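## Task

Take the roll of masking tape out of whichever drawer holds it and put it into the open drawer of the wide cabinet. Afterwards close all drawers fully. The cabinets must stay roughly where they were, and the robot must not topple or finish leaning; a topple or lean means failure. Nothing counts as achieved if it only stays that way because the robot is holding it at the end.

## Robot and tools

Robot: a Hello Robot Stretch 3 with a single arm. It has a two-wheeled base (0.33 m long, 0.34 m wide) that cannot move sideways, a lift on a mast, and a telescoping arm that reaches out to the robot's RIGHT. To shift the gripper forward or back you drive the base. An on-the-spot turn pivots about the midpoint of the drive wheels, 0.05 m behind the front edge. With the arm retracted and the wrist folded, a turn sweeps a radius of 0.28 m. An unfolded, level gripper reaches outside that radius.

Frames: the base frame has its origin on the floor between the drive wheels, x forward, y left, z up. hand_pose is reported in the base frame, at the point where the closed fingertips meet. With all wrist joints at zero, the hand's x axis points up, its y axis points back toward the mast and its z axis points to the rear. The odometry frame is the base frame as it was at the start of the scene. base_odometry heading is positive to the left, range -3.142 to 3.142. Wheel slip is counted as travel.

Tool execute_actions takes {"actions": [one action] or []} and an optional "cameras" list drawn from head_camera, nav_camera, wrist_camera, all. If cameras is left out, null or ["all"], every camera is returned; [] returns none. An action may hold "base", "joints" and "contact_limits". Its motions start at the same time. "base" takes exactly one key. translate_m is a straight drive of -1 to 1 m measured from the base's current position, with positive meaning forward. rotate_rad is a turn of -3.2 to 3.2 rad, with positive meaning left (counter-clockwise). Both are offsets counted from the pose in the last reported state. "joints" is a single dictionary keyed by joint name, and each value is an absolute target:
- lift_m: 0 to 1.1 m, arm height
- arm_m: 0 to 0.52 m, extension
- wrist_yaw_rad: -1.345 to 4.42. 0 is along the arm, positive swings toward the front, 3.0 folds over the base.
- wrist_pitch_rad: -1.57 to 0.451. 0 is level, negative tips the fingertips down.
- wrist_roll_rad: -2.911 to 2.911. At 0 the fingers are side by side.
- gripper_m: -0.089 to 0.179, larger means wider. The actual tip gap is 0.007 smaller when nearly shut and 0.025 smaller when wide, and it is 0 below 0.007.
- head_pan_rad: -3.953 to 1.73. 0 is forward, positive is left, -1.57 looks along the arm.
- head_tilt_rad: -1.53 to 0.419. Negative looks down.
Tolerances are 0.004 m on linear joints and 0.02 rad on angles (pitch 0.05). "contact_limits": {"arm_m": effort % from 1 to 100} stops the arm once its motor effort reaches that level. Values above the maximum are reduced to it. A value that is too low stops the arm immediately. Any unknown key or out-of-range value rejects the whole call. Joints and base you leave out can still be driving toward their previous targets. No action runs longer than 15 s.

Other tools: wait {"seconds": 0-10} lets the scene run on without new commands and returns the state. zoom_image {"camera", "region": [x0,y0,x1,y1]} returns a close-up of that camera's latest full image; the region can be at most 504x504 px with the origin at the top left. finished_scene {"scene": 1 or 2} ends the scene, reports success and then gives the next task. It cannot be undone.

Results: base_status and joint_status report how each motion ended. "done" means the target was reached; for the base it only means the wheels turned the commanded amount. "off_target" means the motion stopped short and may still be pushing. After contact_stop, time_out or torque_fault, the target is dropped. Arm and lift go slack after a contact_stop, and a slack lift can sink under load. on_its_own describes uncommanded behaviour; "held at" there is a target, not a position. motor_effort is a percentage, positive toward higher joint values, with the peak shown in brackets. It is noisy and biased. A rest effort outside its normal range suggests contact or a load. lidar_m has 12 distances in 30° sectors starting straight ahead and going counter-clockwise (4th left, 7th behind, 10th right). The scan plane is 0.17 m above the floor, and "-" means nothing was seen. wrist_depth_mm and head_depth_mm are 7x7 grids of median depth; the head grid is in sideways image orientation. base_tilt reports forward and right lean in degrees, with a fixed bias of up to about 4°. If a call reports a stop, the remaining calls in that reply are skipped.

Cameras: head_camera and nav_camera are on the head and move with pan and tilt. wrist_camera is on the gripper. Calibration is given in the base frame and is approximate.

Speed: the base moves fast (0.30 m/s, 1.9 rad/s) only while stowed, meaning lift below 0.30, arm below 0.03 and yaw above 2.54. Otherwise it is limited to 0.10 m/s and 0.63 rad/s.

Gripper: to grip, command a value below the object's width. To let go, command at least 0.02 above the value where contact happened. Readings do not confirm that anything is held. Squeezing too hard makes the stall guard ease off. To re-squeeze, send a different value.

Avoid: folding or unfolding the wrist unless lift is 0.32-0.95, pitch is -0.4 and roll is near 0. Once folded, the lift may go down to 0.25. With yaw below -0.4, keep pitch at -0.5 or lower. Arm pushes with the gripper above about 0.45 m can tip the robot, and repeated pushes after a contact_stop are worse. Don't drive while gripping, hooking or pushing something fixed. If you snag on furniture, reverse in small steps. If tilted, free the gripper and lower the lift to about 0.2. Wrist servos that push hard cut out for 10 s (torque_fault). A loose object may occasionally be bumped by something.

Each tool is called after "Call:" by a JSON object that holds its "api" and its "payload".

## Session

Call:
{"api": "execute_actions", "payload": {"actions": []}}

Scene clock: 0.00 s.
base_odometry: x=+0.000 y=+0.000 heading=+0.000 (m, m, rad; odometry frame)
turned_by_wheels: +0.000 (rad since the last result)
turned_by_imu: +0.000 (rad since the last result)
base_tilt: forward=+1.2 right=-1.6 (deg)
lidar_m: 2.01 2.01 2.31 2.05 2.06 2.37 2.30 2.13 1.97 1.69 1.25 1.40
head_depth_mm: 1842 2271 2250 2257 2230 2227 2228 / 1847 2206 2194 2177 2170 2161 2162 / 1873 2138 2113 2114 2109 2090 2091 / 1871 2091 2078 2066 2052 2050 2032 / 1892 2028 2022 2024 2013 1999 1999 / 1909 1965 1975 1958 1945 1947 1945 / 1926 1924 1919 1922 1909 1887 1895
base_status: not commanded
joint_positions: lift_m=+0.438 arm_m=+0.003 wrist_yaw_rad=+2.947 wrist_pitch_rad=-0.461 wrist_roll_rad=+0.009 gripper_m=+0.037 head_pan_rad=+0.009 head_tilt_rad=+0.001
joint_status: not commanded
motor_effort: left_wheel=+1 right_wheel=+1 lift_m=+30 arm_m=+0 wrist_yaw_rad=-1 wrist_pitch_rad=+9 wrist_roll_rad=+0 gripper_m=+0 head_pan_rad=+0 head_tilt_rad=+1 (%)
hand_pose: x=+0.0210 y=+0.0670 z=+0.4410 quat_wxyz=(+0.228, +0.704, +0.093, +0.667) (m; base frame)
wrist_depth_mm: - - - - - - - / - - - - - - - / - - - - - - - / - - - 994 - 955 960 / 780 784 834 816 821 763 787 / 679 665 - 659 677 653 658 / 585 577 563 565 562 581 569
pictures: head_camera (sideways: a quarter turn clockwise sets it upright), nav_camera (sideways: a quarter turn counterclockwise sets it upright), wrist_camera
camera_calibration (this result's frames):
head_camera: T_world_to_cam=[[0.0411711, -0.0624986, -0.997196, 1.31415], [-0.0182074, 0.997829, -0.0632901, 0.0877155], [0.998986, 0.020762, 0.0399437, -0.10034], [0, 0, 0, 1]] pos_world=[0.04773, -0.0033094, 1.32002]
nav_camera: T_world_to_cam=[[-0.0256626, 0.0291927, 0.999244, -1.25689], [-0.0130163, -0.999499, 0.0288658, 0.0212173], [0.999586, -0.0122657, 0.0260297, -0.083538], [0, 0, 0, 1]] pos_world=[0.0515245, 0.0568741, 1.2575]
wrist_camera: T_world_to_cam=[[0.981359, -0.192181, -0.000850035, -0.0101107], [-0.111781, -0.567192, -0.815965, 0.439727], [0.156331, 0.800849, -0.578101, 0.357872], [0, 0, 0, 1]] pos_world=[0.00312897, -0.0391343, 0.565679]
Images, in order (width x height): head_camera 896x504, nav_camera 672x504, wrist_camera 644x364.

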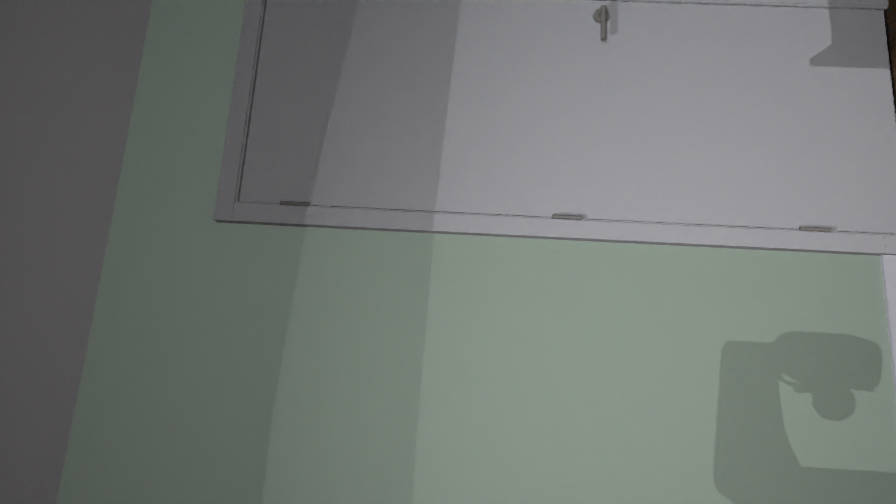

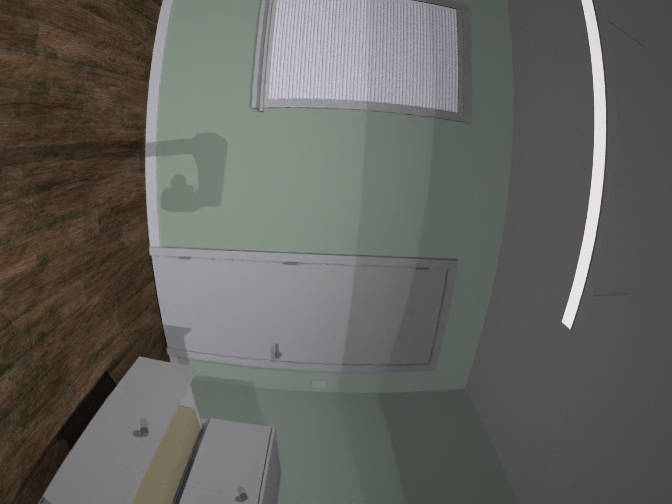

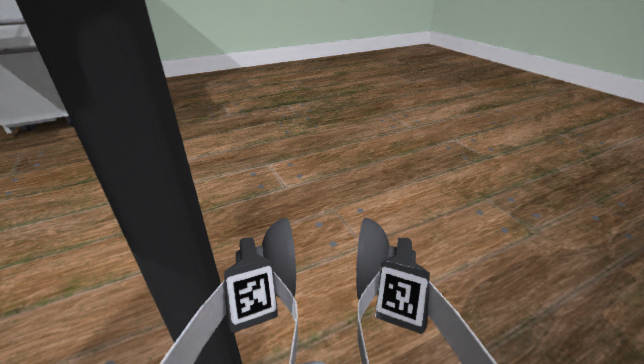

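Call:
{"api": "execute_actions", "payload": {"actions": [{"joints": {"head_pan_rad": -1.1, "head_tilt_rad": -0.6}}], "cameras": ["head_camera", "nav_camera"]}}

Scene clock: 1.27 s.
base_odometry: x=+0.000 y=+0.000 heading=+0.000 (m, m, rad; odometry frame)
turned_by_wheels: +0.000 (rad since the last result)
turned_by_imu: +0.000 (rad since the last result)
base_tilt: forward=+1.2 right=-1.5 (deg)
lidar_m: 2.01 2.01 2.31 2.06 2.06 2.37 2.30 2.13 1.97 1.69 1.25 1.39
head_depth_mm: 1400 1519 1678 1862 1926 1549 1298 / 1429 1570 1728 1919 1922 1543 1296 / 1468 1578 1748 1986 1902 1527 1288 / 1505 1305 1309 1444 1701 1532 1288 / 1538 1278 1332 1362 1202 1533 1289 / 1570 1282 1363 1368 1246 1518 1281 / 1622 1316 1407 1194 1290 1523 1277
base_status: not commanded
joint_positions: lift_m=+0.438 arm_m=+0.003 wrist_yaw_rad=+2.947 wrist_pitch_rad=-0.461 wrist_roll_rad=+0.009 gripper_m=+0.037 head_pan_rad=-1.093 head_tilt_rad=-0.592
joint_status: all done
motor_effort: left_wheel=+1(1) right_wheel=+1(0) lift_m=+30(30) arm_m=+0(0) wrist_yaw_rad=-2(1) wrist_pitch_rad=+9(9) wrist_roll_rad=+0(0) gripper_m=+0(0) head_pan_rad=-3(42) head_tilt_rad=-3(24) (%)
hand_pose: x=+0.0210 y=+0.0670 z=+0.4410 quat_wxyz=(+0.228, +0.704, +0.093, +0.667) (m; base frame)
wrist_depth_mm: - - - - - - - / - - - - - - - / - - - - - - - / - - - 958 946 986 975 / 788 769 815 784 789 803 810 / 668 662 - 657 670 660 665 / 575 575 561 580 572 574 576
pictures: head_camera (sideways: a quarter turn clockwise sets it upright), nav_camera (sideways: a quarter turn counterclockwise sets it upright)
camera_calibration (this result's frames):
head_camera: T_world_to_cam=[[-0.29681, 0.436183, -0.849499, 1.12319], [0.866418, 0.497054, -0.0475047, 0.0617245], [0.401526, -0.750121, -0.525448, 0.639189], [0, 0, 0, 1]] pos_world=[0.0232442, -0.041128, 1.29294]
nav_camera: T_world_to_cam=[[0.273434, -0.463776, 0.842702, -1.05418], [-0.88841, -0.457603, 0.036426, 0.0167407], [0.36873, -0.758625, -0.537147, 0.653301], [0, 0, 0, 1]] pos_world=[0.062231, 0.014366, 1.23867]
Images, in order (width x height): head_camera 896x504, nav_camera 672x504.

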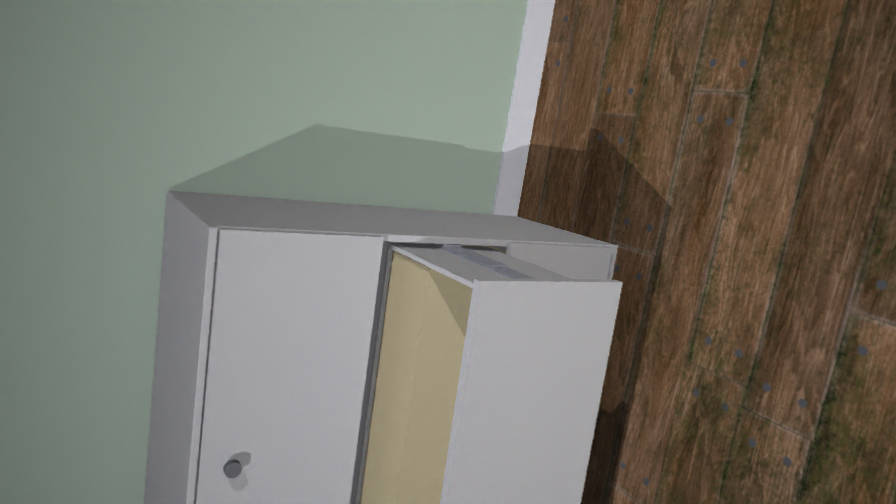

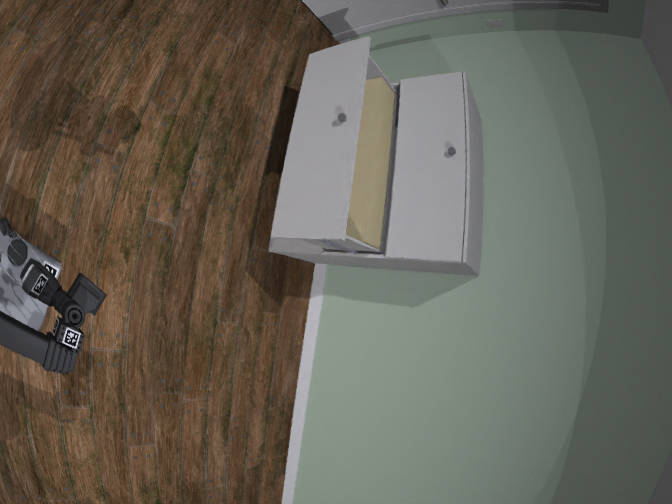

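Call:
{"api": "execute_actions", "payload": {"actions": [{"joints": {"head_pan_rad": -2.9, "head_tilt_rad": -0.45, "lift_m": 0.3}}], "cameras": ["head_camera", "nav_camera"]}}

Scene clock: 3.47 s.
base_odometry: x=+0.000 y=+0.000 heading=+0.000 (m, m, rad; odometry frame)
turned_by_wheels: +0.000 (rad since the last result)
turned_by_imu: +0.000 (rad since the last result)
base_tilt: forward=+1.2 right=-1.6 (deg)
lidar_m: 2.00 2.01 2.30 2.06 2.06 2.36 2.29 2.13 1.97 1.69 1.25 1.40
head_depth_mm: 2385 2593 2696 2967 2302 1754 1429 / 2420 2590 2719 2959 2287 1745 1420 / 2410 2579 2722 2981 2255 1742 1414 / 2428 2601 2827 2996 2270 1725 1403 / 2425 2603 2792 3008 2250 1728 1403 / 2409 2601 2724 2663 2235 1713 1400 / 2431 2604 2303 2283 2209 1713 1389
base_status: not commanded
joint_positions: lift_m=+0.301 arm_m=+0.003 wrist_yaw_rad=+2.947 wrist_pitch_rad=-0.461 wrist_roll_rad=+0.009 gripper_m=+0.037 head_pan_rad=-2.893 head_tilt_rad=-0.458
joint_status: all done
motor_effort: left_wheel=+1(1) right_wheel=+1(0) lift_m=+13(24) arm_m=+0(0) wrist_yaw_rad=-1(2) wrist_pitch_rad=+9(9) wrist_roll_rad=+0(0) gripper_m=+0(0) head_pan_rad=-3(42) head_tilt_rad=+3(10) (%)
hand_pose: x=+0.0210 y=+0.0670 z=+0.3039 quat_wxyz=(+0.228, +0.704, +0.093, +0.667) (m; base frame)
wrist_depth_mm: - - - - - - - / - - - - - - - / 939 - 992 931 934 991 949 / 756 - 743 746 745 749 738 / 606 593 635 596 608 587 611 / 510 502 - 517 521 510 512 / 458 - - - 430 434 434
pictures: head_camera (sideways: a quarter turn clockwise sets it upright), nav_camera (sideways: a quarter turn counterclockwise sets it upright)
camera_calibration (this result's frames):
head_camera: T_world_to_cam=[[0.377674, 0.160832, -0.911864, 1.20042], [0.280656, -0.958356, -0.0527907, 0.0721882], [-0.88238, -0.235982, -0.407084, 0.493006], [0, 0, 0, 1]] pos_world=[-0.0386092, -0.00754376, 1.29913]
nav_camera: T_world_to_cam=[[-0.399993, -0.131991, 0.906964, -1.13389], [-0.239067, 0.970344, 0.0357802, 0.0136142], [-0.88479, -0.202513, -0.419686, 0.508109], [0, 0, 0, 1]] pos_world=[-0.000724743, -0.0599749, 1.24116]
Images, in order (width x height): head_camera 896x504, nav_camera 672x504.

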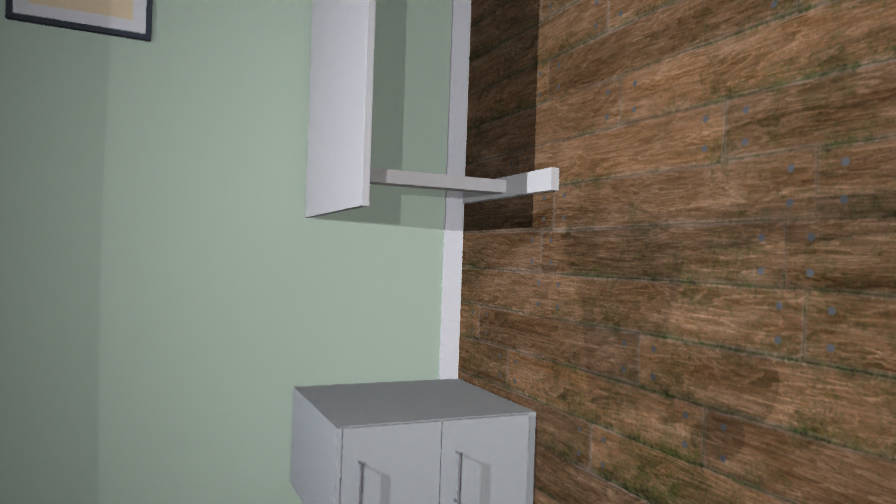

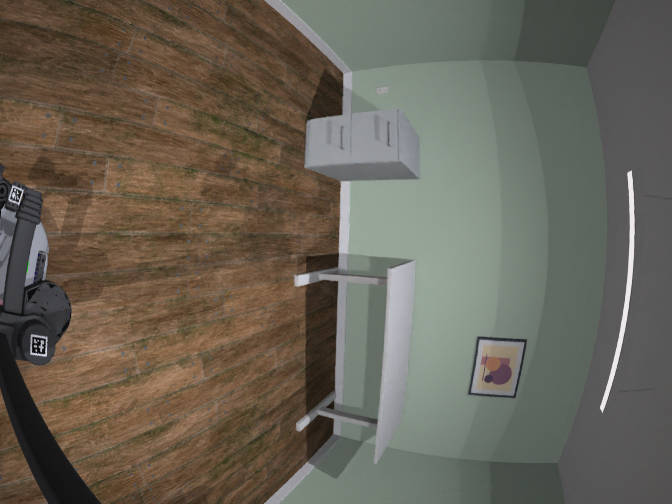

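Call:
{"api": "zoom_image", "payload": {"camera": "nav_camera", "region": [290, 80, 440, 200]}}

Call:
{"api": "execute_actions", "payload": {"actions": [{"joints": {"head_pan_rad": 1.5, "head_tilt_rad": -0.5}}], "cameras": ["head_camera", "nav_camera"]}}

Region (290, 80, 440, 200) of nav_camera's 672x504 image, scaled by 3.360, with more detail than that image has; it fills the top 403 rows of this view, and the rest is white.

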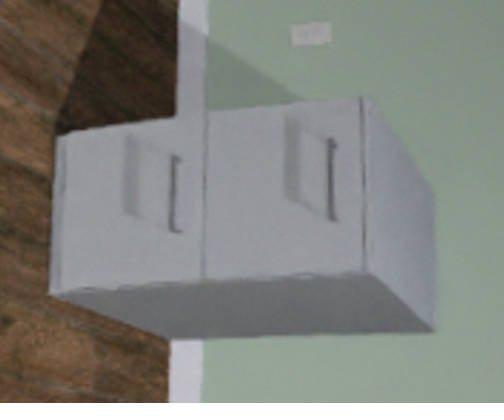

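Scene clock: 6.10 s.
base_odometry: x=+0.000 y=+0.000 heading=+0.000 (m, m, rad; odometry frame)
turned_by_wheels: +0.000 (rad since the last result)
turned_by_imu: +0.000 (rad since the last result)
base_tilt: forward=+1.2 right=-1.7 (deg)
lidar_m: 2.01 2.01 2.31 2.06 2.06 2.36 2.30 2.13 1.97 1.69 1.25 1.40
head_depth_mm: 2066 2272 2497 2734 2186 1703 1389 / 2010 2188 2405 2630 2173 1682 1381 / 1943 2097 2314 2548 2162 1676 1376 / 1877 2042 2226 2446 2143 1671 1371 / 1825 1976 2158 2346 2109 1663 1361 / 1778 1907 2071 2268 2118 1653 1355 / 1715 1857 2008 2184 2092 1649 1357
base_status: not commanded
joint_positions: lift_m=+0.301 arm_m=+0.003 wrist_yaw_rad=+2.947 wrist_pitch_rad=-0.461 wrist_roll_rad=+0.009 gripper_m=+0.037 head_pan_rad=+1.493 head_tilt_rad=-0.494
joint_status: all done
motor_effort: left_wheel=+1(0) right_wheel=+0(0) lift_m=+13(13) arm_m=+0(0) wrist_yaw_rad=-1(1) wrist_pitch_rad=+9(9) wrist_roll_rad=+0(0) gripper_m=+0(0) head_pan_rad=+3(43) head_tilt_rad=-3(3) (%)
hand_pose: x=+0.0210 y=+0.0670 z=+0.3039 quat_wxyz=(+0.228, +0.704, +0.093, +0.667) (m; base frame)
wrist_depth_mm: - - - - - - - / - - - - - - - / 977 - 967 944 934 934 938 / 750 - 707 741 726 743 741 / 602 601 622 598 607 608 597 / 506 512 - 518 515 503 506 / 448 - - - 421 438 441
pictures: head_camera (sideways: a quarter turn clockwise sets it upright), nav_camera (sideways: a quarter turn counterclockwise sets it upright)
camera_calibration (this result's frames):
head_camera: T_world_to_cam=[[0.0285604, -0.441367, -0.896872, 1.18299], [-0.997872, 0.0400319, -0.0514771, 0.0782746], [0.0586238, 0.896433, -0.439285, 0.529168], [0, 0, 0, 1]] pos_world=[0.0132995, 0.0446372, 1.29748]
nav_camera: T_world_to_cam=[[0.00590554, 0.453063, 0.891459, -1.11614], [0.995828, -0.0838437, 0.0360147, 0.00577766], [0.0910601, 0.887527, -0.451668, 0.543774], [0, 0, 0, 1]] pos_world=[-0.0486783, 0.0235523, 1.24039]
Images, in order (width x height): head_camera 896x504, nav_camera 672x504.

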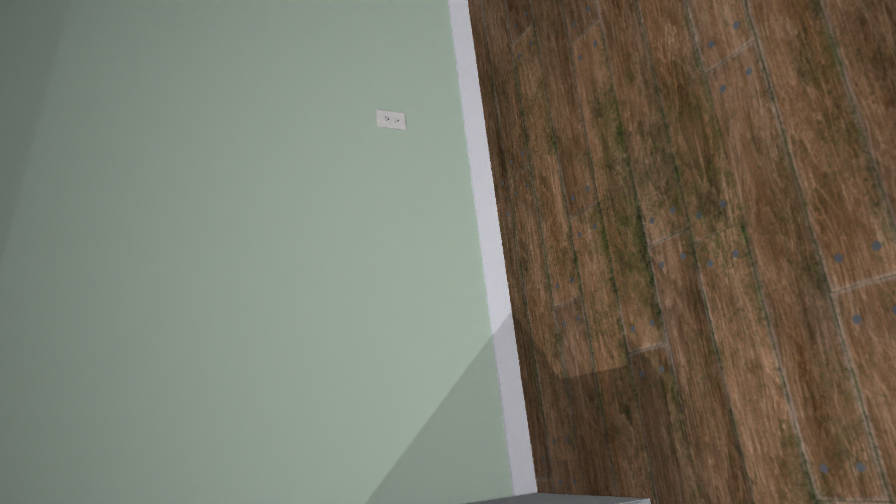

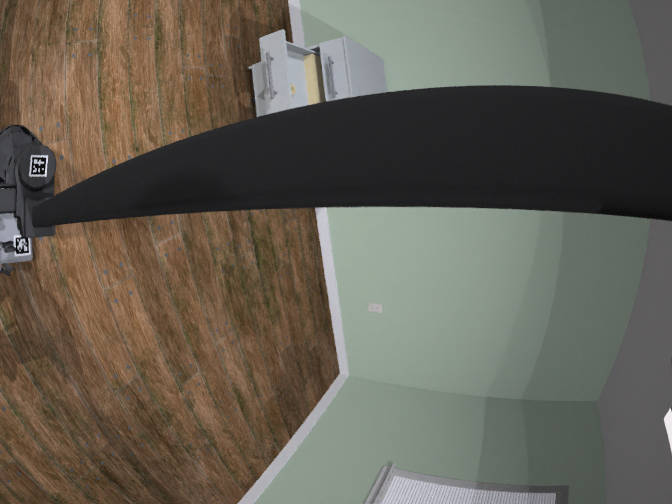

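Call:
{"api": "zoom_image", "payload": {"camera": "nav_camera", "region": [230, 10, 410, 130]}}

Region (230, 10, 410, 130) of nav_camera's 672x504 image, scaled by 2.800, with more detail than that image has.

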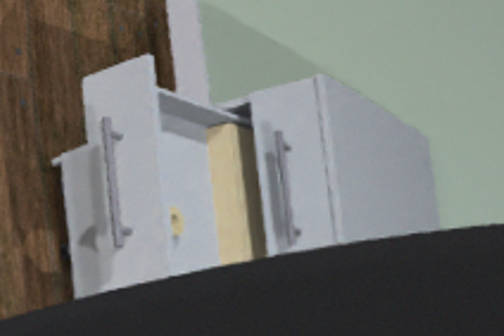

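Call:
{"api": "execute_actions", "payload": {"actions": [{"base": {"rotate_rad": 2.22}, "joints": {"lift_m": 0.28, "head_pan_rad": -0.1, "head_tilt_rad": -0.6}}], "cameras": ["head_camera", "nav_camera"]}}

Scene clock: 11.83 s.
base_odometry: x=+0.000 y=+0.000 heading=+2.220 (m, m, rad; odometry frame)
turned_by_wheels: +2.220 (rad since the last result)
turned_by_imu: +2.194 (rad since the last result)
base_tilt: forward=+1.1 right=-1.6 (deg)
lidar_m: 1.47 2.52 2.30 2.12 1.87 1.69 1.26 1.48 2.01 2.02 2.28 1.57
head_depth_mm: 1709 1865 2047 2234 1912 1549 1303 / 1763 1917 2041 2236 1911 1548 1297 / 1806 1975 1801 1658 1836 1538 1290 / 1857 2048 1779 1698 1884 1537 1284 / 1922 2113 2324 2178 1887 1518 1281 / 1974 2176 2451 2435 1868 1523 1273 / 2047 2255 2533 2426 1871 1518 1274
base_status: done
joint_positions: lift_m=+0.281 arm_m=+0.003 wrist_yaw_rad=+2.947 wrist_pitch_rad=-0.461 wrist_roll_rad=+0.009 gripper_m=+0.037 head_pan_rad=-0.093 head_tilt_rad=-0.593
joint_status: all done
motor_effort: left_wheel=-1(9) right_wheel=+2(9) lift_m=+13(14) arm_m=-1(1) wrist_yaw_rad=-1(1) wrist_pitch_rad=+9(9) wrist_roll_rad=+0(0) gripper_m=+0(0) head_pan_rad=-3(43) head_tilt_rad=-2(9) (%)
hand_pose: x=+0.0210 y=+0.0670 z=+0.2838 quat_wxyz=(+0.228, +0.704, +0.093, +0.666) (m; base frame)
wrist_depth_mm: - - - - - - - / - - - - - - - / 892 - 918 902 912 899 924 / 702 - 702 706 706 685 707 / 563 561 603 575 585 576 581 / 489 481 - 509 493 483 484 / 428 - - - 410 421 416
pictures: head_camera (sideways: a quarter turn clockwise sets it upright), nav_camera (sideways: a quarter turn counterclockwise sets it upright)
camera_calibration (this result's frames):
head_camera: T_world_to_cam=[[-0.528138, -0.0139849, -0.849044, 1.12401], [0.0498931, 0.997626, -0.0474676, 0.0666569], [0.847692, -0.0674309, -0.526186, 0.637428], [0, 0, 0, 1]] pos_world=[0.0499628, -0.00779728, 1.2929]
nav_camera: T_world_to_cam=[[0.538718, -0.020594, 0.842235, -1.05519], [-0.0949813, -0.994812, 0.036428, 0.0118982], [0.837115, -0.099621, -0.537879, 0.651396], [0, 0, 0, 1]] pos_world=[0.0242879, 0.0549985, 1.23866]
Images, in order (width x height): head_camera 896x504, nav_camera 672x504.

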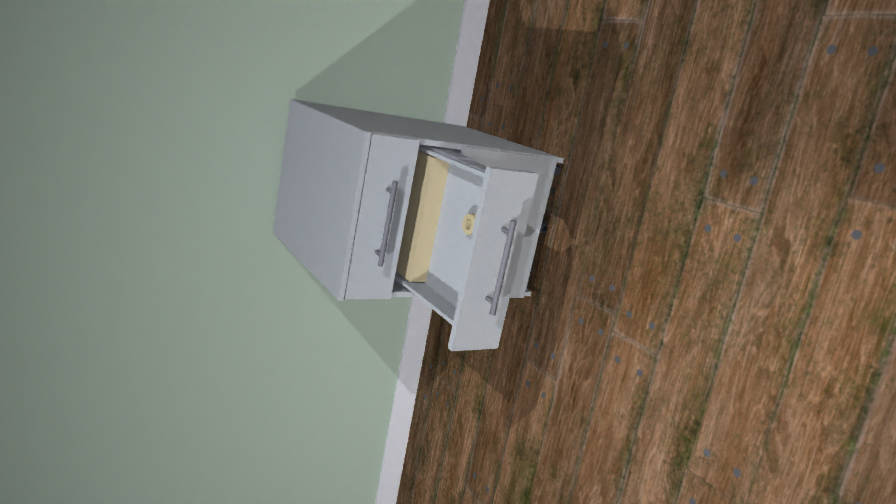

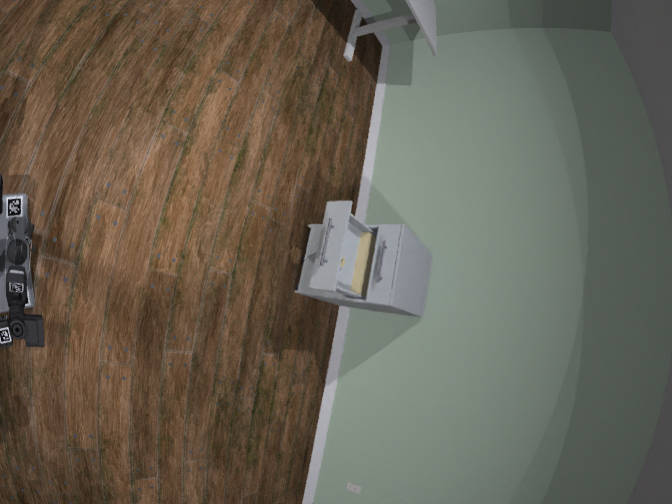

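Call:
{"api": "zoom_image", "payload": {"camera": "head_camera", "region": [260, 90, 580, 360]}}

Call:
{"api": "zoom_image", "payload": {"camera": "head_camera", "region": [430, 190, 510, 260]}}

Region (260, 90, 580, 360) of head_camera's 896x504 image, scaled by 1.575, with more detail than that image has; it fills the top 425 rows of this view, and the rest is white.

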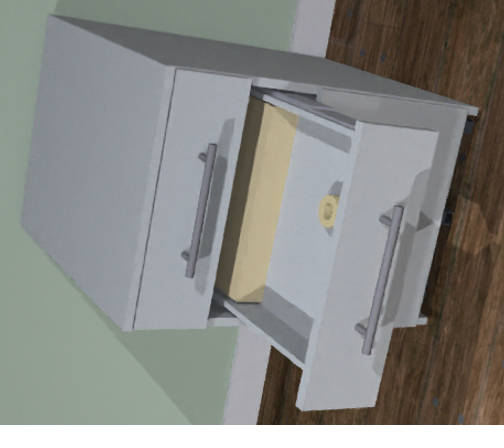

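Region (430, 190, 510, 260) of head_camera's 896x504 image, scaled by 6.300, with more detail than that image has; it fills the top 441 rows of this view, and the rest is white.

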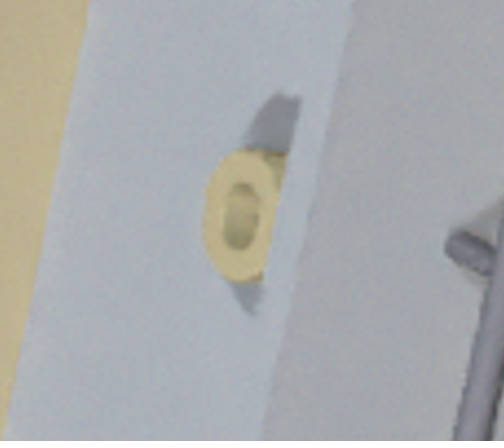

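Call:
{"api": "execute_actions", "payload": {"actions": [{"base": {"translate_m": 0.95}, "joints": {"lift_m": 0.292, "head_pan_rad": -0.4, "head_tilt_rad": -1.0}}], "cameras": ["head_camera", "nav_camera"]}}

Scene clock: 19.47 s.
base_odometry: x=-0.574 y=+0.757 heading=+2.220 (m, m, rad; odometry frame)
turned_by_wheels: +0.000 (rad since the last result)
turned_by_imu: +0.007 (rad since the last result)
base_tilt: forward=+1.1 right=-1.6 (deg)
lidar_m: 0.59 1.44 2.06 2.04 2.25 2.57 2.19 2.57 2.34 2.03 1.29 0.59
head_depth_mm: 1094 1286 1565 1592 1403 1249 1127 / 1094 1231 968 1535 1378 1230 1141 / 1098 1071 903 949 963 1190 1126 / 1097 1073 902 959 949 901 1122 / 1098 1070 898 1031 962 859 1124 / 1099 1231 899 1006 965 1188 1124 / 1103 1297 1578 1574 1392 1223 1117
base_status: done
joint_positions: lift_m=+0.291 arm_m=+0.003 wrist_yaw_rad=+2.947 wrist_pitch_rad=-0.461 wrist_roll_rad=+0.009 gripper_m=+0.037 head_pan_rad=-0.393 head_tilt_rad=-0.988
joint_status: all done
motor_effort: left_wheel=-1(10) right_wheel=+2(9) lift_m=+46(48) arm_m=-1(0) wrist_yaw_rad=-1(1) wrist_pitch_rad=+9(9) wrist_roll_rad=+0(0) gripper_m=+0(0) head_pan_rad=-3(27) head_tilt_rad=-4(20) (%)
hand_pose: x=+0.0210 y=+0.0670 z=+0.2945 quat_wxyz=(+0.228, +0.704, +0.093, +0.666) (m; base frame)
wrist_depth_mm: - - - - - - - / - - - - - - - / 935 - 939 940 927 948 925 / 729 - 737 705 729 711 710 / 596 581 617 594 598 587 587 / 497 497 - 512 496 500 504 / 441 - - - 416 433 434
pictures: head_camera (sideways: a quarter turn clockwise sets it upright), nav_camera (sideways: a quarter turn counterclockwise sets it upright)
camera_calibration (this result's frames):
head_camera: T_world_to_cam=[[-0.773256, 0.252696, -0.581567, 0.776907], [0.329023, 0.943927, -0.027327, 0.038714], [0.542051, -0.21248, -0.813039, 1.01239], [0, 0, 0, 1]] pos_world=[0.0392396, -0.0177508, 1.276]
nav_camera: T_world_to_cam=[[0.769729, -0.287446, 0.569993, -0.701806], [-0.371969, -0.927603, 0.034527, 0.0160811], [0.518802, -0.238596, -0.820924, 1.02148], [0, 0, 0, 1]] pos_world=[0.0162379, 0.0569063, 1.23802]
Images, in order (width x height): head_camera 896x504, nav_camera 672x504.

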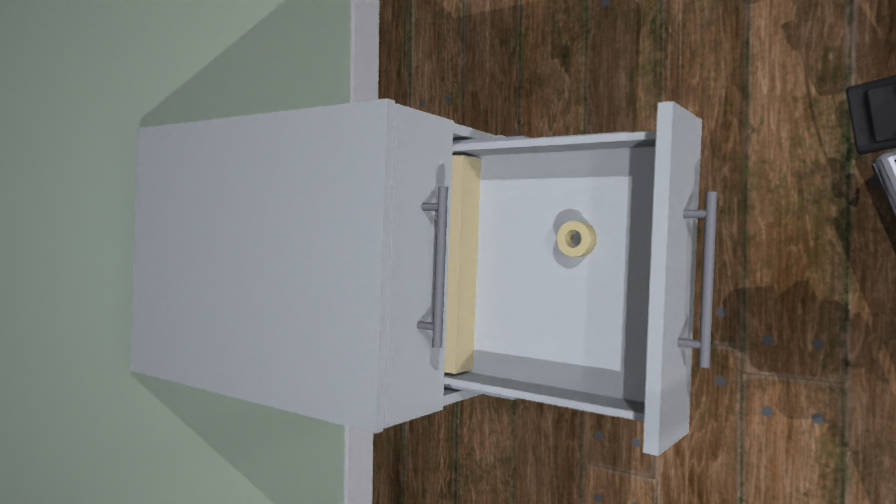

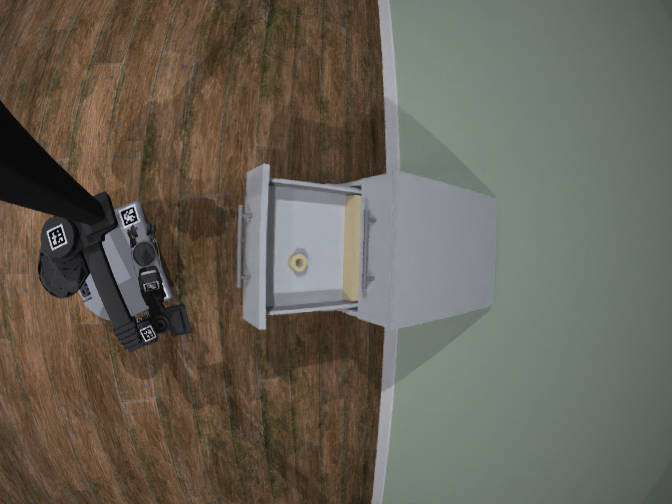

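Call:
{"api": "zoom_image", "payload": {"camera": "head_camera", "region": [360, 80, 760, 480]}}

Call:
{"api": "zoom_image", "payload": {"camera": "head_camera", "region": [530, 190, 630, 280]}}

Region (360, 80, 760, 480) of head_camera's 896x504 image, scaled by 1.260, with more detail than that image has.

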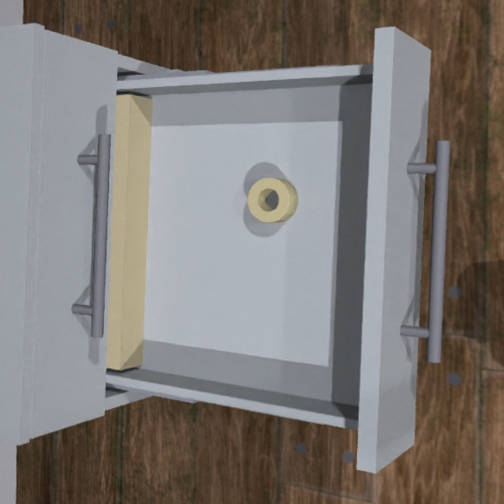

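Region (530, 190, 630, 280) of head_camera's 896x504 image, scaled by 5.040, with more detail than that image has; it fills the top 454 rows of this view, and the rest is white.

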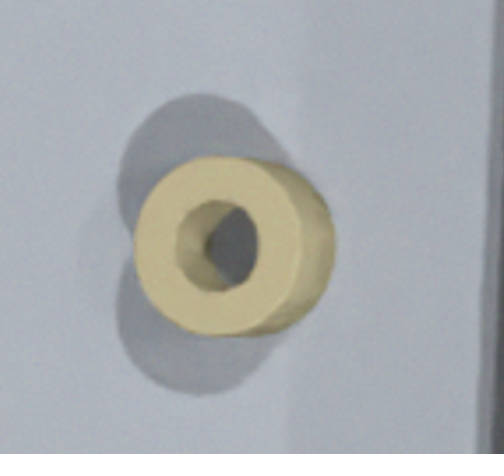

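Call:
{"api": "execute_actions", "payload": {"actions": [{"base": {"rotate_rad": 1.22}, "joints": {"lift_m": 0.5, "wrist_pitch_rad": -0.4, "wrist_roll_rad": 0.0, "head_pan_rad": -1.6, "head_tilt_rad": -1.1}}], "cameras": ["head_camera", "nav_camera"]}}

Scene clock: 26.07 s.
base_odometry: x=-0.574 y=+0.757 heading=-2.843 (m, m, rad; odometry frame)
turned_by_wheels: +1.220 (rad since the last result)
turned_by_imu: +1.211 (rad since the last result)
base_tilt: forward=+1.2 right=-1.6 (deg)
lidar_m: 2.40 2.04 2.45 2.28 2.19 2.42 2.34 1.67 0.60 0.59 0.62 1.66
head_depth_mm: 1155 1388 1619 1484 1339 1218 1116 / 1106 951 865 1456 1316 - - / 1084 931 862 1019 935 - - / 1080 929 861 1021 908 - - / 1080 930 861 1024 936 1214 1118 / 1146 987 895 1428 959 1214 1115 / 1172 1420 1636 1483 1336 1213 1116
base_status: done
joint_positions: lift_m=+0.499 arm_m=+0.003 wrist_yaw_rad=+2.947 wrist_pitch_rad=-0.418 wrist_roll_rad=+0.004 gripper_m=+0.037 head_pan_rad=-1.593 head_tilt_rad=-1.087
joint_status: all done
motor_effort: left_wheel=-1(10) right_wheel=+2(9) lift_m=+46(46) arm_m=-1(0) wrist_yaw_rad=-1(1) wrist_pitch_rad=+10(12) wrist_roll_rad=-1(1) gripper_m=+0(0) head_pan_rad=-3(44) head_tilt_rad=-5(13) (%)
hand_pose: x=+0.0221 y=+0.0725 z=+0.5119 quat_wxyz=(+0.214, +0.704, +0.079, +0.673) (m; base frame)
wrist_depth_mm: - - - - - - - / - - - - - - - / - - - - - - - / - - - - - - - / 926 - 968 929 950 918 930 / 752 780 - 770 773 771 774 / 659 669 645 665 645 663 664
pictures: head_camera (sideways: a quarter turn clockwise sets it upright), nav_camera (sideways: a quarter turn counterclockwise sets it upright)
camera_calibration (this result's frames):
head_camera: T_world_to_cam=[[-0.043682, 0.865468, -0.499056, 0.664966], [0.999045, 0.0380162, -0.0215177, 0.0270606], [0.000349331, -0.499519, -0.866303, 1.08493], [0, 0, 0, 1]] pos_world=[0.00163335, -0.0345898, 1.27232]
nav_camera: T_world_to_cam=[[0.0100441, -0.873596, 0.486549, -0.588469], [-0.999424, 0.00699737, 0.0331954, 0.0216466], [-0.032404, -0.486602, -0.873023, 1.09256], [0, 0, 0, 1]] pos_world=[0.0629479, 0.0174049, 1.23943]
Images, in order (width x height): head_camera 896x504, nav_camera 672x504.

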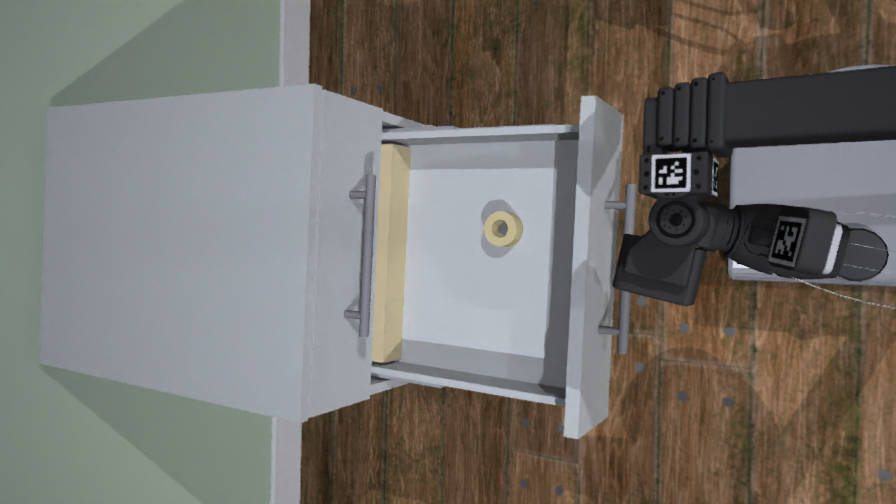

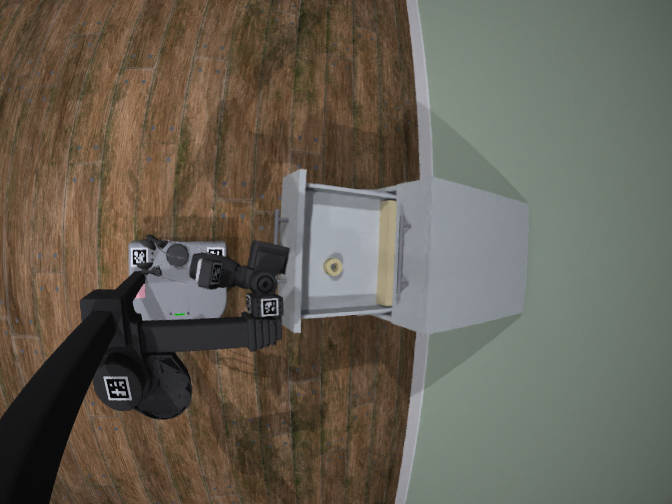

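Call:
{"api": "execute_actions", "payload": {"actions": [{"joints": {"lift_m": 0.555, "wrist_yaw_rad": 1.57, "arm_m": 0.22}}], "cameras": ["head_camera", "wrist_camera"]}}

Scene clock: 29.43 s.
base_odometry: x=-0.574 y=+0.757 heading=-2.843 (m, m, rad; odometry frame)
turned_by_wheels: +0.000 (rad since the last result)
turned_by_imu: +0.000 (rad since the last result)
base_tilt: forward=+1.2 right=-1.6 (deg)
lidar_m: 2.41 2.04 2.45 2.29 2.19 2.42 2.34 1.67 0.61 0.59 0.61 1.67
head_depth_mm: 1160 1390 1610 1494 1337 1216 1120 / 1107 952 867 1495 - - - / 1082 930 864 993 935 1231 - / 1079 934 860 1035 899 1227 - / 1079 932 861 1039 934 1212 1117 / 1146 990 895 1440 948 1219 1118 / 1175 1416 1633 1492 1337 1214 1116
base_status: not commanded
joint_positions: lift_m=+0.554 arm_m=+0.220 wrist_yaw_rad=+1.571 wrist_pitch_rad=-0.418 wrist_roll_rad=+0.002 gripper_m=+0.037 head_pan_rad=-1.593 head_tilt_rad=-1.087
joint_status: all done
motor_effort: left_wheel=-1(1) right_wheel=+2(2) lift_m=+46(48) arm_m=+6(4) wrist_yaw_rad=-2(4) wrist_pitch_rad=+10(11) wrist_roll_rad=-1(1) gripper_m=+0(0) head_pan_rad=-3(3) head_tilt_rad=-4(5) (%)
hand_pose: x=+0.2030 y=-0.3646 z=+0.5670 quat_wxyz=(+0.593, +0.593, -0.385, +0.385) (m; base frame)
wrist_depth_mm: - - - - - - 927 / - - - - - - 949 / - - - - - - 944 / - - - - - - 929 / - - - - - - 923 / 832 825 865 830 851 858 863 / 724 729 220 718 710 719 715
pictures: head_camera (sideways: a quarter turn clockwise sets it upright), wrist_camera
camera_calibration (this result's frames):
head_camera: T_world_to_cam=[[-0.0435964, 0.865473, -0.499055, 0.664965], [0.999049, 0.0379174, -0.0215176, 0.0270605], [0.000299925, -0.499519, -0.866303, 1.08494], [0, 0, 0, 1]] pos_world=[0.00162992, -0.0345894, 1.27232]
wrist_camera: T_world_to_cam=[[0.00421706, -0.999975, 0.00575999, -0.371479], [-0.542693, -0.00712657, -0.839901, 0.623365], [0.839921, 0.000416011, -0.542709, 0.297268], [0, 0, 0, 1]] pos_world=[0.0901809, -0.36715, 0.687035]
Images, in order (width x height): head_camera 896x504, wrist_camera 644x364.

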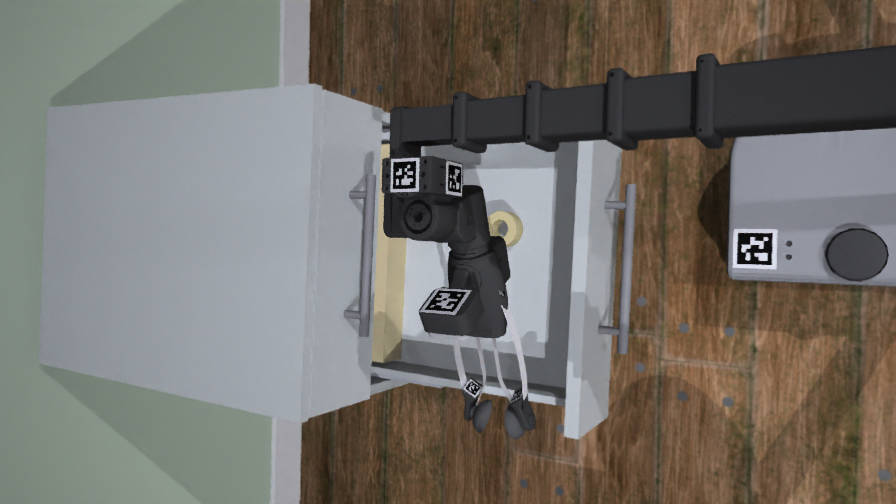

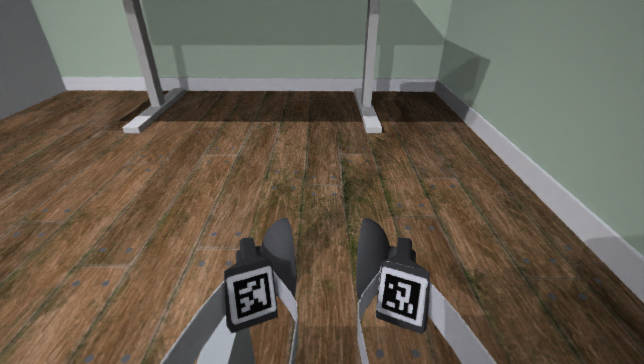

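Call:
{"api": "execute_actions", "payload": {"actions": [{"joints": {"wrist_pitch_rad": -1.57, "arm_m": 0.306, "gripper_m": 0.11}}], "cameras": ["head_camera", "wrist_camera"]}}

Scene clock: 31.60 s.
base_odometry: x=-0.574 y=+0.757 heading=-2.843 (m, m, rad; odometry frame)
turned_by_wheels: +0.000 (rad since the last result)
turned_by_imu: +0.000 (rad since the last result)
base_tilt: forward=+1.1 right=-1.6 (deg)
lidar_m: 2.41 2.04 2.45 2.29 2.19 2.42 2.33 1.67 0.60 0.59 0.61 1.67
head_depth_mm: 1156 1387 1612 1490 1334 1222 1117 / 1108 952 863 1508 - - - / 1082 930 848 1009 923 1232 - / 1081 931 856 1008 897 1229 - / 1078 930 860 1021 933 1215 1117 / 1144 989 892 1430 958 1216 1114 / 1178 1415 1637 1481 1337 1214 1118
base_status: not commanded
joint_positions: lift_m=+0.554 arm_m=+0.306 wrist_yaw_rad=+1.571 wrist_pitch_rad=-1.564 wrist_roll_rad=+0.002 gripper_m=+0.110 head_pan_rad=-1.593 head_tilt_rad=-1.087
joint_status: all done
motor_effort: left_wheel=-1(2) right_wheel=+2(2) lift_m=+46(46) arm_m=+6(2) wrist_yaw_rad=-2(3) wrist_pitch_rad=-3(10) wrist_roll_rad=-1(1) gripper_m=+0(80) head_pan_rad=-3(3) head_tilt_rad=-5(4) (%)
hand_pose: x=-0.0439 y=-0.4508 z=+0.4366 quat_wxyz=(+0.707, +0.707, -0.003, +0.001) (m; base frame)
wrist_depth_mm: 180 186 185 186 187 186 185 / 180 190 190 190 190 189 189 / 182 193 194 193 193 194 192 / 183 197 199 196 198 196 194 / 185 201 202 178 202 202 195 / 186 207 207 206 206 206 193 / 181 211 211 210 211 212 193
pictures: head_camera (sideways: a quarter turn clockwise sets it upright), wrist_camera
camera_calibration (this result's frames):
head_camera: T_world_to_cam=[[-0.0435963, 0.865473, -0.499055, 0.664965], [0.999049, 0.0379172, -0.0215176, 0.0270605], [0.000299863, -0.499519, -0.866303, 1.08494], [0, 0, 0, 1]] pos_world=[0.00162992, -0.0345894, 1.27232]
wrist_camera: T_world_to_cam=[[0.00638532, -0.999979, -0.000660181, -0.452983], [-0.988837, -0.00641245, 0.148865, -0.0717237], [-0.148867, -0.000297742, -0.988857, 0.585037], [0, 0, 0, 1]] pos_world=[0.0190618, -0.453259, 0.588896]
Images, in order (width x height): head_camera 896x504, wrist_camera 644x364.

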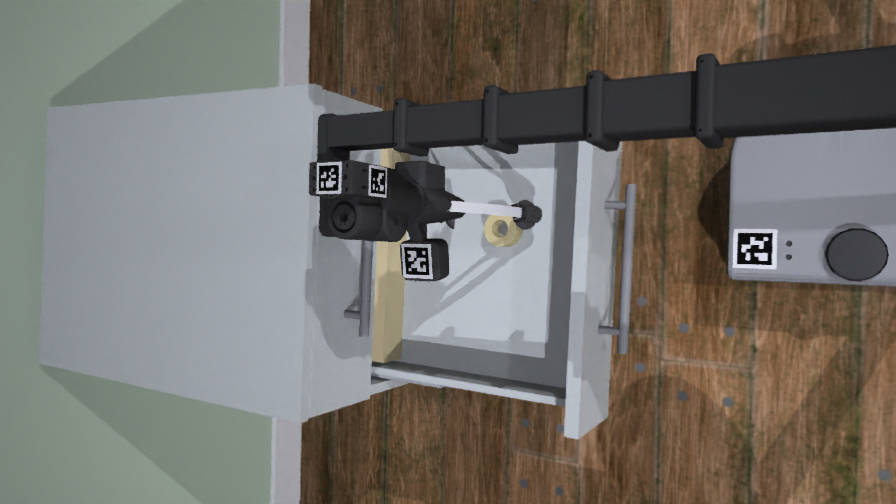

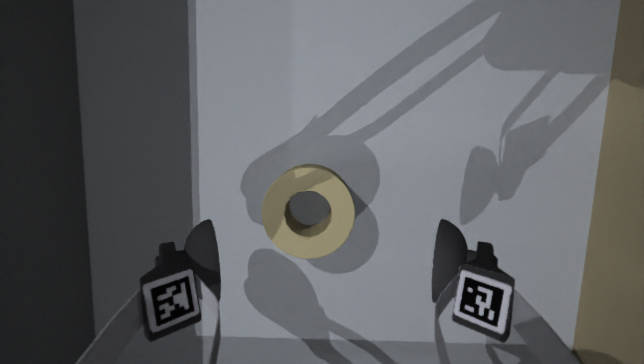

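Call:
{"api": "execute_actions", "payload": {"actions": [{"base": {"translate_m": 0.019}, "joints": {"lift_m": 0.534, "arm_m": 0.297}}], "cameras": ["wrist_camera"]}}

Scene clock: 36.43 s.
base_odometry: x=-0.592 y=+0.751 heading=-2.844 (m, m, rad; odometry frame)
turned_by_wheels: +0.000 (rad since the last result)
turned_by_imu: +0.000 (rad since the last result)
base_tilt: forward=+1.2 right=-1.6 (deg)
lidar_m: 2.39 2.02 2.41 2.37 2.19 2.44 2.35 1.67 0.61 0.59 0.61 1.67
head_depth_mm: 1161 1391 1616 1488 1341 1219 1120 / 1082 933 848 1482 1361 - - / 1082 931 846 992 922 1232 - / 1081 929 857 1006 902 1228 - / 1078 930 862 1021 948 1214 1119 / 1168 1334 1586 1457 1277 1214 1112 / 1174 1412 1637 1484 1330 1217 1115
base_status: done
joint_positions: lift_m=+0.535 arm_m=+0.297 wrist_yaw_rad=+1.571 wrist_pitch_rad=-1.565 wrist_roll_rad=+0.002 gripper_m=+0.110 head_pan_rad=-1.593 head_tilt_rad=-1.087
joint_status: all done
motor_effort: left_wheel=-1(4) right_wheel=+1(5) lift_m=+12(39) arm_m=-6(9) wrist_yaw_rad=-2(3) wrist_pitch_rad=-3(3) wrist_roll_rad=-2(1) gripper_m=+0(1) head_pan_rad=-3(3) head_tilt_rad=-5(4) (%)
hand_pose: x=-0.0440 y=-0.4426 z=+0.4170 quat_wxyz=(+0.707, +0.707, -0.002, +0.001) (m; base frame)
wrist_depth_mm: 166 167 168 168 168 167 168 / 168 171 171 171 171 170 171 / 170 174 175 175 175 175 174 / 173 177 178 178 179 178 178 / 173 181 181 158 181 182 183 / 174 186 186 161 186 187 187 / 171 190 191 191 190 192 189
pictures: wrist_camera
camera_calibration (this result's frames):
wrist_camera: T_world_to_cam=[[0.00638445, -0.999979, -0.000663026, -0.444807], [-0.988767, -0.00641187, 0.149326, -0.0690596], [-0.149327, -0.000297787, -0.988788, 0.565585], [0, 0, 0, 1]] pos_world=[0.0190133, -0.445072, 0.569261]
Images, in order (width x height): wrist_camera 644x364.

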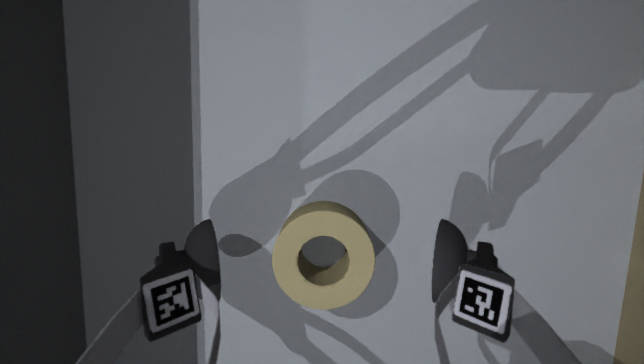

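Call:
{"api": "execute_actions", "payload": {"actions": [{"joints": {"gripper_m": 0.03}}], "cameras": ["wrist_camera"]}}

Scene clock: 37.97 s.
base_odometry: x=-0.592 y=+0.751 heading=-2.844 (m, m, rad; odometry frame)
turned_by_wheels: +0.000 (rad since the last result)
turned_by_imu: +0.000 (rad since the last result)
base_tilt: forward=+1.2 right=-1.6 (deg)
lidar_m: 2.39 2.03 2.42 2.36 2.19 2.44 2.35 1.67 0.61 0.59 0.61 1.66
head_depth_mm: 1158 1386 1615 1490 1339 1217 1119 / 1084 932 847 1483 1356 - - / 1082 933 846 994 924 1232 - / 1081 930 857 1008 897 1230 - / 1078 933 861 1023 951 1213 1115 / 1170 1335 1576 1460 1282 1215 1118 / 1177 1414 1635 1485 1333 1220 1117
base_status: not commanded
joint_positions: lift_m=+0.535 arm_m=+0.297 wrist_yaw_rad=+1.571 wrist_pitch_rad=-1.565 wrist_roll_rad=+0.002 gripper_m=+0.030 head_pan_rad=-1.593 head_tilt_rad=-1.087
joint_status: all done
motor_effort: left_wheel=-1(0) right_wheel=+1(2) lift_m=+13(13) arm_m=-6(6) wrist_yaw_rad=-3(2) wrist_pitch_rad=-3(2) wrist_roll_rad=-1(1) gripper_m=-7(81) head_pan_rad=-3(3) head_tilt_rad=-5(5) (%)
hand_pose: x=-0.0440 y=-0.4426 z=+0.4170 quat_wxyz=(+0.707, +0.707, -0.002, +0.001) (m; base frame)
wrist_depth_mm: 166 168 167 168 168 168 167 / 168 171 172 170 171 170 171 / 170 175 175 173 175 176 175 / 173 179 178 178 178 177 179 / 173 182 180 158 182 181 182 / 175 186 185 160 - 186 186 / 175 191 191 190 191 190 191
pictures: wrist_camera
camera_calibration (this result's frames):
wrist_camera: T_world_to_cam=[[0.00638444, -0.999979, -0.000663026, -0.444804], [-0.988767, -0.00641186, 0.149326, -0.0690595], [-0.149327, -0.000297785, -0.988788, 0.565585], [0, 0, 0, 1]] pos_world=[0.0190133, -0.44507, 0.569261]
Images, in order (width x height): wrist_camera 644x364.

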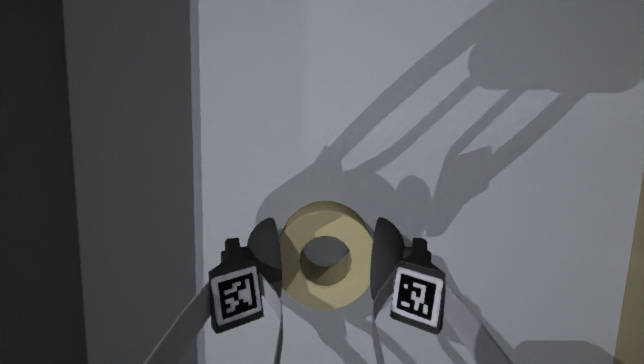

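Call:
{"api": "zoom_image", "payload": {"camera": "wrist_camera", "region": [230, 180, 430, 340]}}

Region (230, 180, 430, 340) of wrist_camera's 644x364 image, scaled by 2.520; it fills the top 403 rows of this view, and the rest is white.

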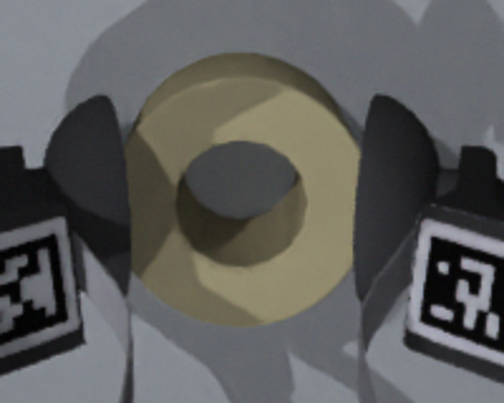

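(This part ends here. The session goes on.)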